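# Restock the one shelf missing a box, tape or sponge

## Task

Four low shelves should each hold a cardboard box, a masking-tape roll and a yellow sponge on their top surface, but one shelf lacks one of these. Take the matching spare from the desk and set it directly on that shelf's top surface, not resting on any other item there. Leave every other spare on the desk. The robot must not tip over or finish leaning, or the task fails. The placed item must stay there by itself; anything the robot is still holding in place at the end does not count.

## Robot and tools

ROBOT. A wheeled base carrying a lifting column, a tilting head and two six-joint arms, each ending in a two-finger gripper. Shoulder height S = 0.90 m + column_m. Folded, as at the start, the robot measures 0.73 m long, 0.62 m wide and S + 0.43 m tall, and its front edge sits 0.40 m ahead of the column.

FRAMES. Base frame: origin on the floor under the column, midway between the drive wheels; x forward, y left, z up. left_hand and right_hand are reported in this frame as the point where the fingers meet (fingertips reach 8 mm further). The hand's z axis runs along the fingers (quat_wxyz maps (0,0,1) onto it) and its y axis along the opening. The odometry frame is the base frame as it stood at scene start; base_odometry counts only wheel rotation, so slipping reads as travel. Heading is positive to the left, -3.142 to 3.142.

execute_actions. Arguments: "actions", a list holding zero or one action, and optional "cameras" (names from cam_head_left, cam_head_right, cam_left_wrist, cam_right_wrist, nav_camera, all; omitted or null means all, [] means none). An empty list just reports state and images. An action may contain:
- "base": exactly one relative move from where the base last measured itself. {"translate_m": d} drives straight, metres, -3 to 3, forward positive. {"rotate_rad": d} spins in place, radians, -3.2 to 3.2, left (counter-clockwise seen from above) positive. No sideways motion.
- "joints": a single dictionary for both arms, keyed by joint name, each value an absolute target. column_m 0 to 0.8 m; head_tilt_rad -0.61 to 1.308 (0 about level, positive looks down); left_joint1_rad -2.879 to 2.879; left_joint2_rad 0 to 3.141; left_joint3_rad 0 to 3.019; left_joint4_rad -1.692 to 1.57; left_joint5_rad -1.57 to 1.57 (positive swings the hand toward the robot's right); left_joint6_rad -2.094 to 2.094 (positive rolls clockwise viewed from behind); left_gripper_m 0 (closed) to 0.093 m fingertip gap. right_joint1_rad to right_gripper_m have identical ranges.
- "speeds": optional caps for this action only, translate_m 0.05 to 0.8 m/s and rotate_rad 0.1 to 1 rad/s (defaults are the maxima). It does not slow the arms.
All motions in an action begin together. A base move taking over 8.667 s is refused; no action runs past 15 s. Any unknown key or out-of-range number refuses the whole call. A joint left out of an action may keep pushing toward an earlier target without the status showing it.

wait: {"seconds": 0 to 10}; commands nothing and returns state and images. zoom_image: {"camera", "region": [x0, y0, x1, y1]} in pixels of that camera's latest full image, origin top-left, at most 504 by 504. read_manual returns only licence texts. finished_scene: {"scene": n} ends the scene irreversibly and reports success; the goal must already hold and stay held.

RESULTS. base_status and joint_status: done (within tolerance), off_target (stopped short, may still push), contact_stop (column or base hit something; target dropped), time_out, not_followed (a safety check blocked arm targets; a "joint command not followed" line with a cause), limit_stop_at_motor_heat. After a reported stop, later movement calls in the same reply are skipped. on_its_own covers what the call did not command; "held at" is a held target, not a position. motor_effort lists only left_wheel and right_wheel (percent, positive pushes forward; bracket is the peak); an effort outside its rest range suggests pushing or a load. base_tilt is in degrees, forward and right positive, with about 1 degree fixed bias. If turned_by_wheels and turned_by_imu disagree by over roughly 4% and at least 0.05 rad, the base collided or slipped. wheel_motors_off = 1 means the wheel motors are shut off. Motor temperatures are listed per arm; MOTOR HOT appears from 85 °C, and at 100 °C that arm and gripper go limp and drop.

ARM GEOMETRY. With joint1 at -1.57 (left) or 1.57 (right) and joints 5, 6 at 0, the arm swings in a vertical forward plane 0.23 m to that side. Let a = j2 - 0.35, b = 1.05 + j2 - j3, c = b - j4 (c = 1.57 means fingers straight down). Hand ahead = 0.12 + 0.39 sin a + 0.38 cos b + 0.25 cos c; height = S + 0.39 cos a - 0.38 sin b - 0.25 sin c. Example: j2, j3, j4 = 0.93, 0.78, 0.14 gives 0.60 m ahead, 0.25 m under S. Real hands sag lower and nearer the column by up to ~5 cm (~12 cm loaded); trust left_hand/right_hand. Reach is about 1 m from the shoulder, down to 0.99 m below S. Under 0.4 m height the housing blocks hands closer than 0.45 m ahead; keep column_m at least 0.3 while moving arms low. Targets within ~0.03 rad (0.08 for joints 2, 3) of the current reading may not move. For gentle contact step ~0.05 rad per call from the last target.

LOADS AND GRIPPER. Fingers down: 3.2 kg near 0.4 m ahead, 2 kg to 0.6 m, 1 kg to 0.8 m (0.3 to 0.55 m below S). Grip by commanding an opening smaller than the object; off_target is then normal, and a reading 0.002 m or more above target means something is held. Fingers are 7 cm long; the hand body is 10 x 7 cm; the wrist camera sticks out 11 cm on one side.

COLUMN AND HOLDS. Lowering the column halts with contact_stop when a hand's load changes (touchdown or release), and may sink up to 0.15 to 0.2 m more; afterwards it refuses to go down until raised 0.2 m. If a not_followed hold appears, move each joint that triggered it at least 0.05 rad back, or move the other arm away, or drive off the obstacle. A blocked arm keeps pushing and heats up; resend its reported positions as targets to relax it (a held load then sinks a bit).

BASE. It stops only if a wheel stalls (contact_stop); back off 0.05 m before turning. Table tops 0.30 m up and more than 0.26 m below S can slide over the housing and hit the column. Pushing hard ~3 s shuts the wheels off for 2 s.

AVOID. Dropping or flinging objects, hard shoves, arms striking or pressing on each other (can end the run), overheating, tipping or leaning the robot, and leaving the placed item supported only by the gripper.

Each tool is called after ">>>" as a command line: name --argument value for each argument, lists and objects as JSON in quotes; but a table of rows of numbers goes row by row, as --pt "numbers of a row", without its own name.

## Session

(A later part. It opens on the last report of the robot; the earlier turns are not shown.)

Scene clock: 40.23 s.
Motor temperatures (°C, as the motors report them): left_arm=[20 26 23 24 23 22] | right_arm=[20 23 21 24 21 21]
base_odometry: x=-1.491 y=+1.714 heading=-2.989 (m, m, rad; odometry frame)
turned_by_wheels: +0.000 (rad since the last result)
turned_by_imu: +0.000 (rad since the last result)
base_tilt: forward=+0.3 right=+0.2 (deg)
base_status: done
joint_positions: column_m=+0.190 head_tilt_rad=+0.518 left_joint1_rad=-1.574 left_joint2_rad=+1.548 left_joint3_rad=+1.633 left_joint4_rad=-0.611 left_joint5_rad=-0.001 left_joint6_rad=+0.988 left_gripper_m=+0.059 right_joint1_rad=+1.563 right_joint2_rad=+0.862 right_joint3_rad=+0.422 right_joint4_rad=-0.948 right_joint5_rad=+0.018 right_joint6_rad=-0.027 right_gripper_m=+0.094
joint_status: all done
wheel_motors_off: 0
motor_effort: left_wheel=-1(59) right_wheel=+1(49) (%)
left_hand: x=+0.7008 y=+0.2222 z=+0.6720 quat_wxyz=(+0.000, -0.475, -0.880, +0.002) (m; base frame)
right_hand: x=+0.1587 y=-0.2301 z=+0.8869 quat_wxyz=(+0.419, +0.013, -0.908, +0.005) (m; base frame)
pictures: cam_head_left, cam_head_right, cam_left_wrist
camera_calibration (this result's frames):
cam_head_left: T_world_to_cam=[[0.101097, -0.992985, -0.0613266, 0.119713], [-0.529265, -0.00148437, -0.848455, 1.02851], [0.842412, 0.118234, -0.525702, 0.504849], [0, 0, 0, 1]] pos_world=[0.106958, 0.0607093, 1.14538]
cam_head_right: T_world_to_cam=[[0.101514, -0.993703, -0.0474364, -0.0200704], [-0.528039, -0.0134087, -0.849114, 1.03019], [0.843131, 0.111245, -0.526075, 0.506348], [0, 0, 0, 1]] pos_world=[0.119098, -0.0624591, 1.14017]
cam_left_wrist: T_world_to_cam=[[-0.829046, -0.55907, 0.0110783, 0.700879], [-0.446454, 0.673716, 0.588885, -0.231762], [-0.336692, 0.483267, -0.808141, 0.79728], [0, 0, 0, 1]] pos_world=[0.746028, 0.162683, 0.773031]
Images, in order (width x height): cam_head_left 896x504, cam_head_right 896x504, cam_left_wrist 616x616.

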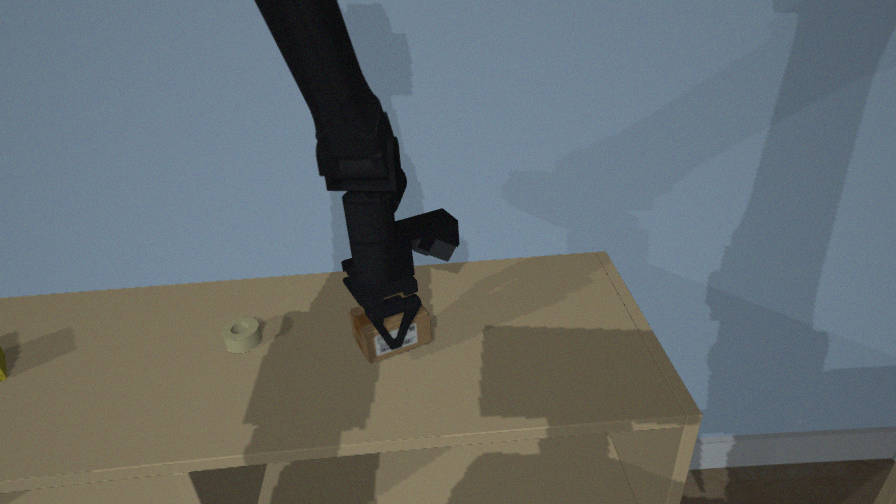

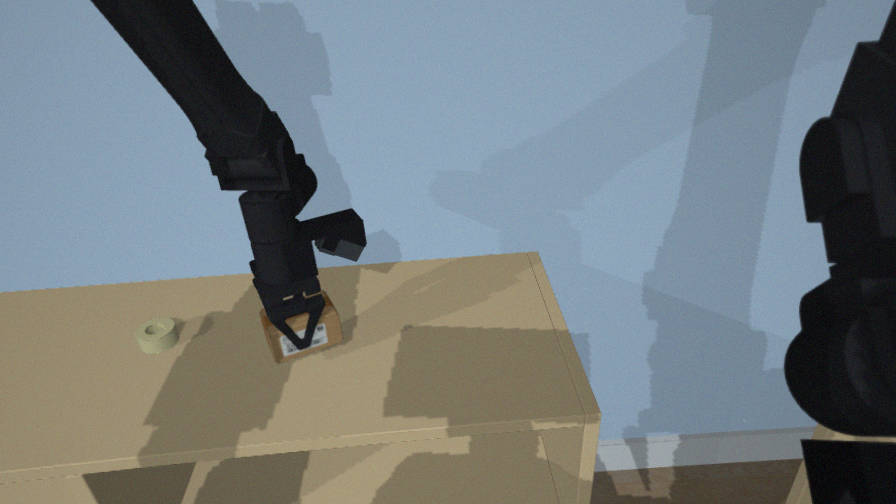

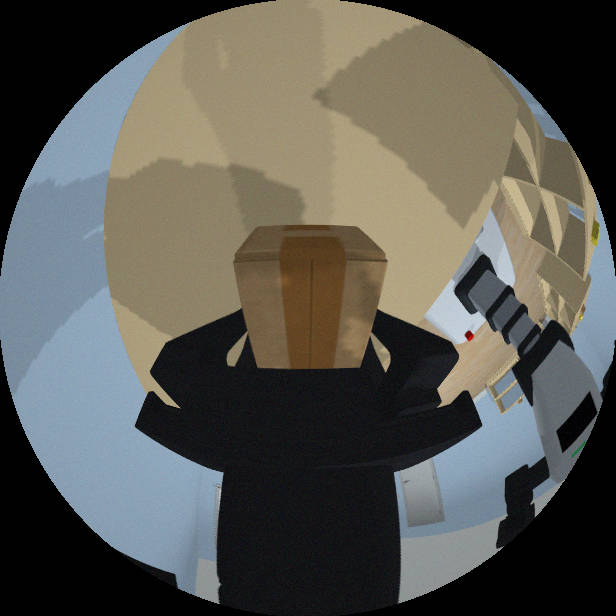

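>>> execute_actions --actions '[{"joints":{"column_m":0.155}}]' --cameras '["cam_head_left"]'

>>> execute_actions --actions '[{"joints":{"left_gripper_m":0.093}}]' --cameras '["cam_head_left"]'

>>> execute_actions --actions '[{"joints":{"column_m":0.25}}]' --cameras '["cam_head_left"]'

>>> finished_scene --scene 1

Scene clock: 42.67 s.
Motor temperatures (°C, as the motors report them): left_arm=[20 26 23 24 23 22] | right_arm=[20 23 21 24 21 21]
base_odometry: x=-1.491 y=+1.714 heading=-2.989 (m, m, rad; odometry frame)
turned_by_wheels: +0.000 (rad since the last result)
turned_by_imu: -0.001 (rad since the last result)
base_tilt: forward=+0.3 right=+0.2 (deg)
base_status: not commanded
joint_positions: column_m=+0.155 head_tilt_rad=+0.518 left_joint1_rad=-1.574 left_joint2_rad=+1.541 left_joint3_rad=+1.633 left_joint4_rad=-0.614 left_joint5_rad=-0.002 left_joint6_rad=+0.988 left_gripper_m=+0.059 right_joint1_rad=+1.563 right_joint2_rad=+0.862 right_joint3_rad=+0.422 right_joint4_rad=-0.948 right_joint5_rad=+0.018 right_joint6_rad=-0.027 right_gripper_m=+0.094
joint_status: all done
wheel_motors_off: 0
motor_effort: left_wheel=-2(2) right_wheel=+2(4) (%)
left_hand: x=+0.7029 y=+0.2225 z=+0.6410 quat_wxyz=(-0.001, -0.475, -0.880, +0.000) (m; base frame)
right_hand: x=+0.1587 y=-0.2301 z=+0.8519 quat_wxyz=(+0.419, +0.013, -0.908, +0.005) (m; base frame)
pictures: cam_head_left
camera_calibration (this result's frames):
cam_head_left: T_world_to_cam=[[0.101097, -0.992985, -0.0613266, 0.117566], [-0.529265, -0.00148437, -0.848455, 0.998804], [0.842412, 0.118234, -0.525702, 0.486446], [0, 0, 0, 1]] pos_world=[0.106958, 0.0607093, 1.11038]
Images, in order (width x height): cam_head_left 896x504.

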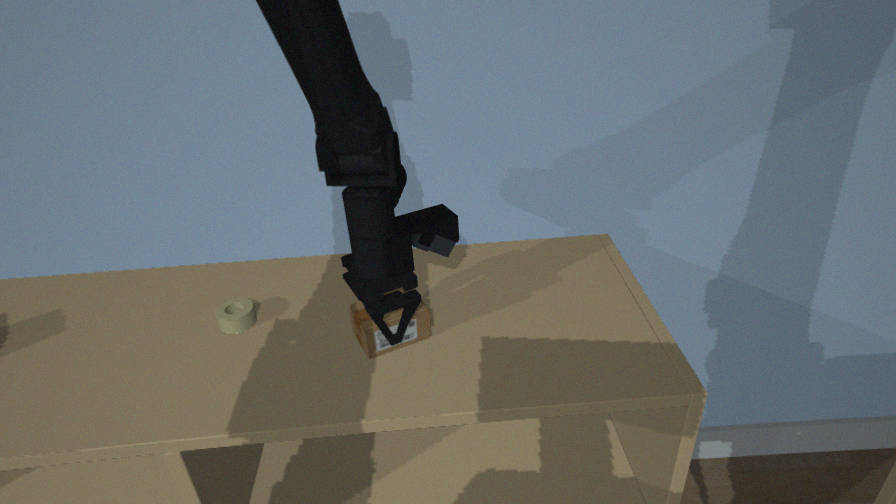

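Scene clock: 43.60 s.
Motor temperatures (°C, as the motors report them): left_arm=[20 26 23 24 23 22] | right_arm=[20 23 21 24 21 21]
base_odometry: x=-1.491 y=+1.714 heading=-2.989 (m, m, rad; odometry frame)
turned_by_wheels: +0.000 (rad since the last result)
turned_by_imu: +0.000 (rad since the last result)
base_tilt: forward=+0.3 right=+0.2 (deg)
base_status: not commanded
joint_positions: column_m=+0.155 head_tilt_rad=+0.518 left_joint1_rad=-1.574 left_joint2_rad=+1.541 left_joint3_rad=+1.633 left_joint4_rad=-0.614 left_joint5_rad=-0.002 left_joint6_rad=+0.988 left_gripper_m=+0.093 right_joint1_rad=+1.563 right_joint2_rad=+0.862 right_joint3_rad=+0.422 right_joint4_rad=-0.948 right_joint5_rad=+0.018 right_joint6_rad=-0.027 right_gripper_m=+0.094
joint_status: all done
wheel_motors_off: 0
motor_effort: left_wheel=-3(3) right_wheel=+2(3) (%)
left_hand: x=+0.7029 y=+0.2225 z=+0.6410 quat_wxyz=(-0.001, -0.475, -0.880, +0.000) (m; base frame)
right_hand: x=+0.1587 y=-0.2301 z=+0.8519 quat_wxyz=(+0.419, +0.013, -0.908, +0.005) (m; base frame)
pictures: cam_head_left
camera_calibration (this result's frames):
cam_head_left: T_world_to_cam=[[0.101097, -0.992985, -0.0613266, 0.117566], [-0.529265, -0.00148437, -0.848455, 0.998804], [0.842412, 0.118234, -0.525702, 0.486446], [0, 0, 0, 1]] pos_world=[0.106958, 0.0607093, 1.11038]
Images, in order (width x height): cam_head_left 896x504.

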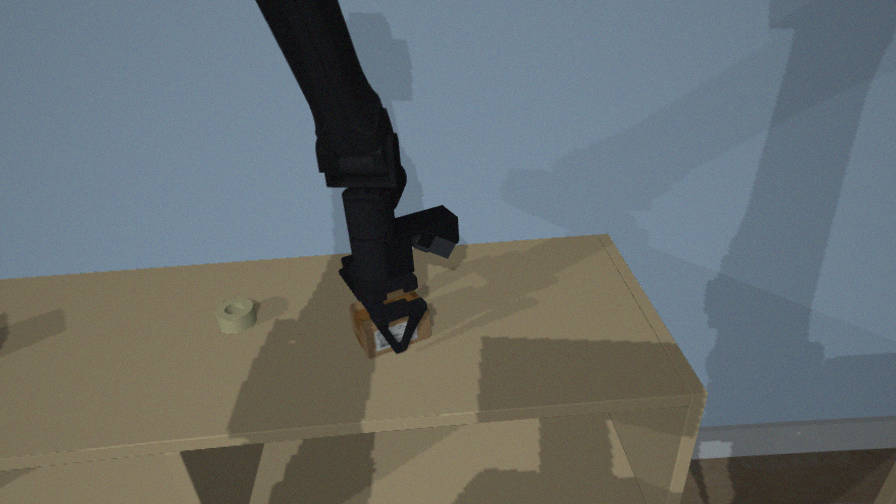

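Scene clock: 45.43 s.
Motor temperatures (°C, as the motors report them): left_arm=[20 26 23 24 23 22] | right_arm=[20 23 21 24 21 21]
base_odometry: x=-1.491 y=+1.714 heading=-2.989 (m, m, rad; odometry frame)
turned_by_wheels: +0.000 (rad since the last result)
turned_by_imu: -0.001 (rad since the last result)
base_tilt: forward=+0.3 right=+0.2 (deg)
base_status: not commanded
joint_positions: column_m=+0.250 head_tilt_rad=+0.518 left_joint1_rad=-1.574 left_joint2_rad=+1.541 left_joint3_rad=+1.633 left_joint4_rad=-0.614 left_joint5_rad=-0.002 left_joint6_rad=+0.988 left_gripper_m=+0.093 right_joint1_rad=+1.563 right_joint2_rad=+0.862 right_joint3_rad=+0.422 right_joint4_rad=-0.948 right_joint5_rad=+0.018 right_joint6_rad=-0.027 right_gripper_m=+0.094
joint_status: all done
wheel_motors_off: 0
motor_effort: left_wheel=-3(4) right_wheel=+3(3) (%)
left_hand: x=+0.7029 y=+0.2225 z=+0.7359 quat_wxyz=(-0.001, -0.475, -0.880, +0.000) (m; base frame)
right_hand: x=+0.1587 y=-0.2301 z=+0.9468 quat_wxyz=(+0.419, +0.013, -0.908, +0.005) (m; base frame)
pictures: cam_head_left
camera_calibration (this result's frames):
cam_head_left: T_world_to_cam=[[0.101097, -0.992985, -0.0613266, 0.123386], [-0.529265, -0.00148437, -0.848455, 1.07932], [0.842412, 0.118234, -0.525702, 0.536333], [0, 0, 0, 1]] pos_world=[0.106958, 0.0607093, 1.20527]
Images, in order (width x height): cam_head_left 896x504.

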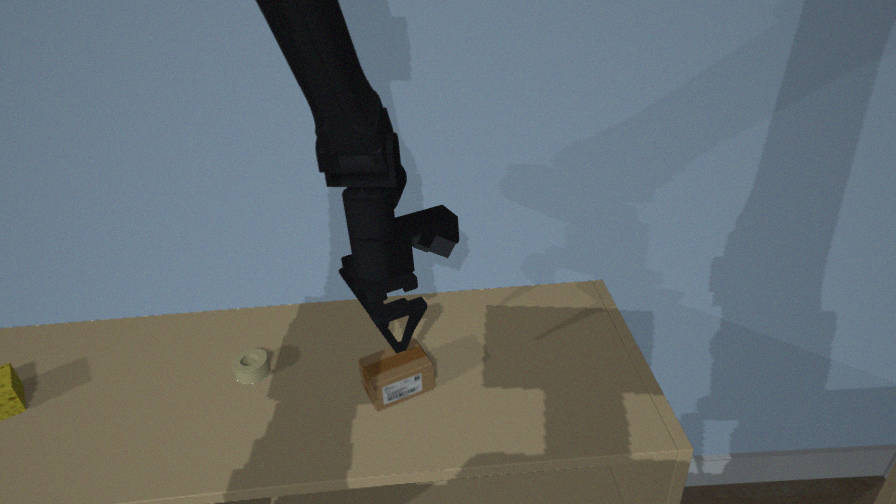

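The scene is finished: the task was done.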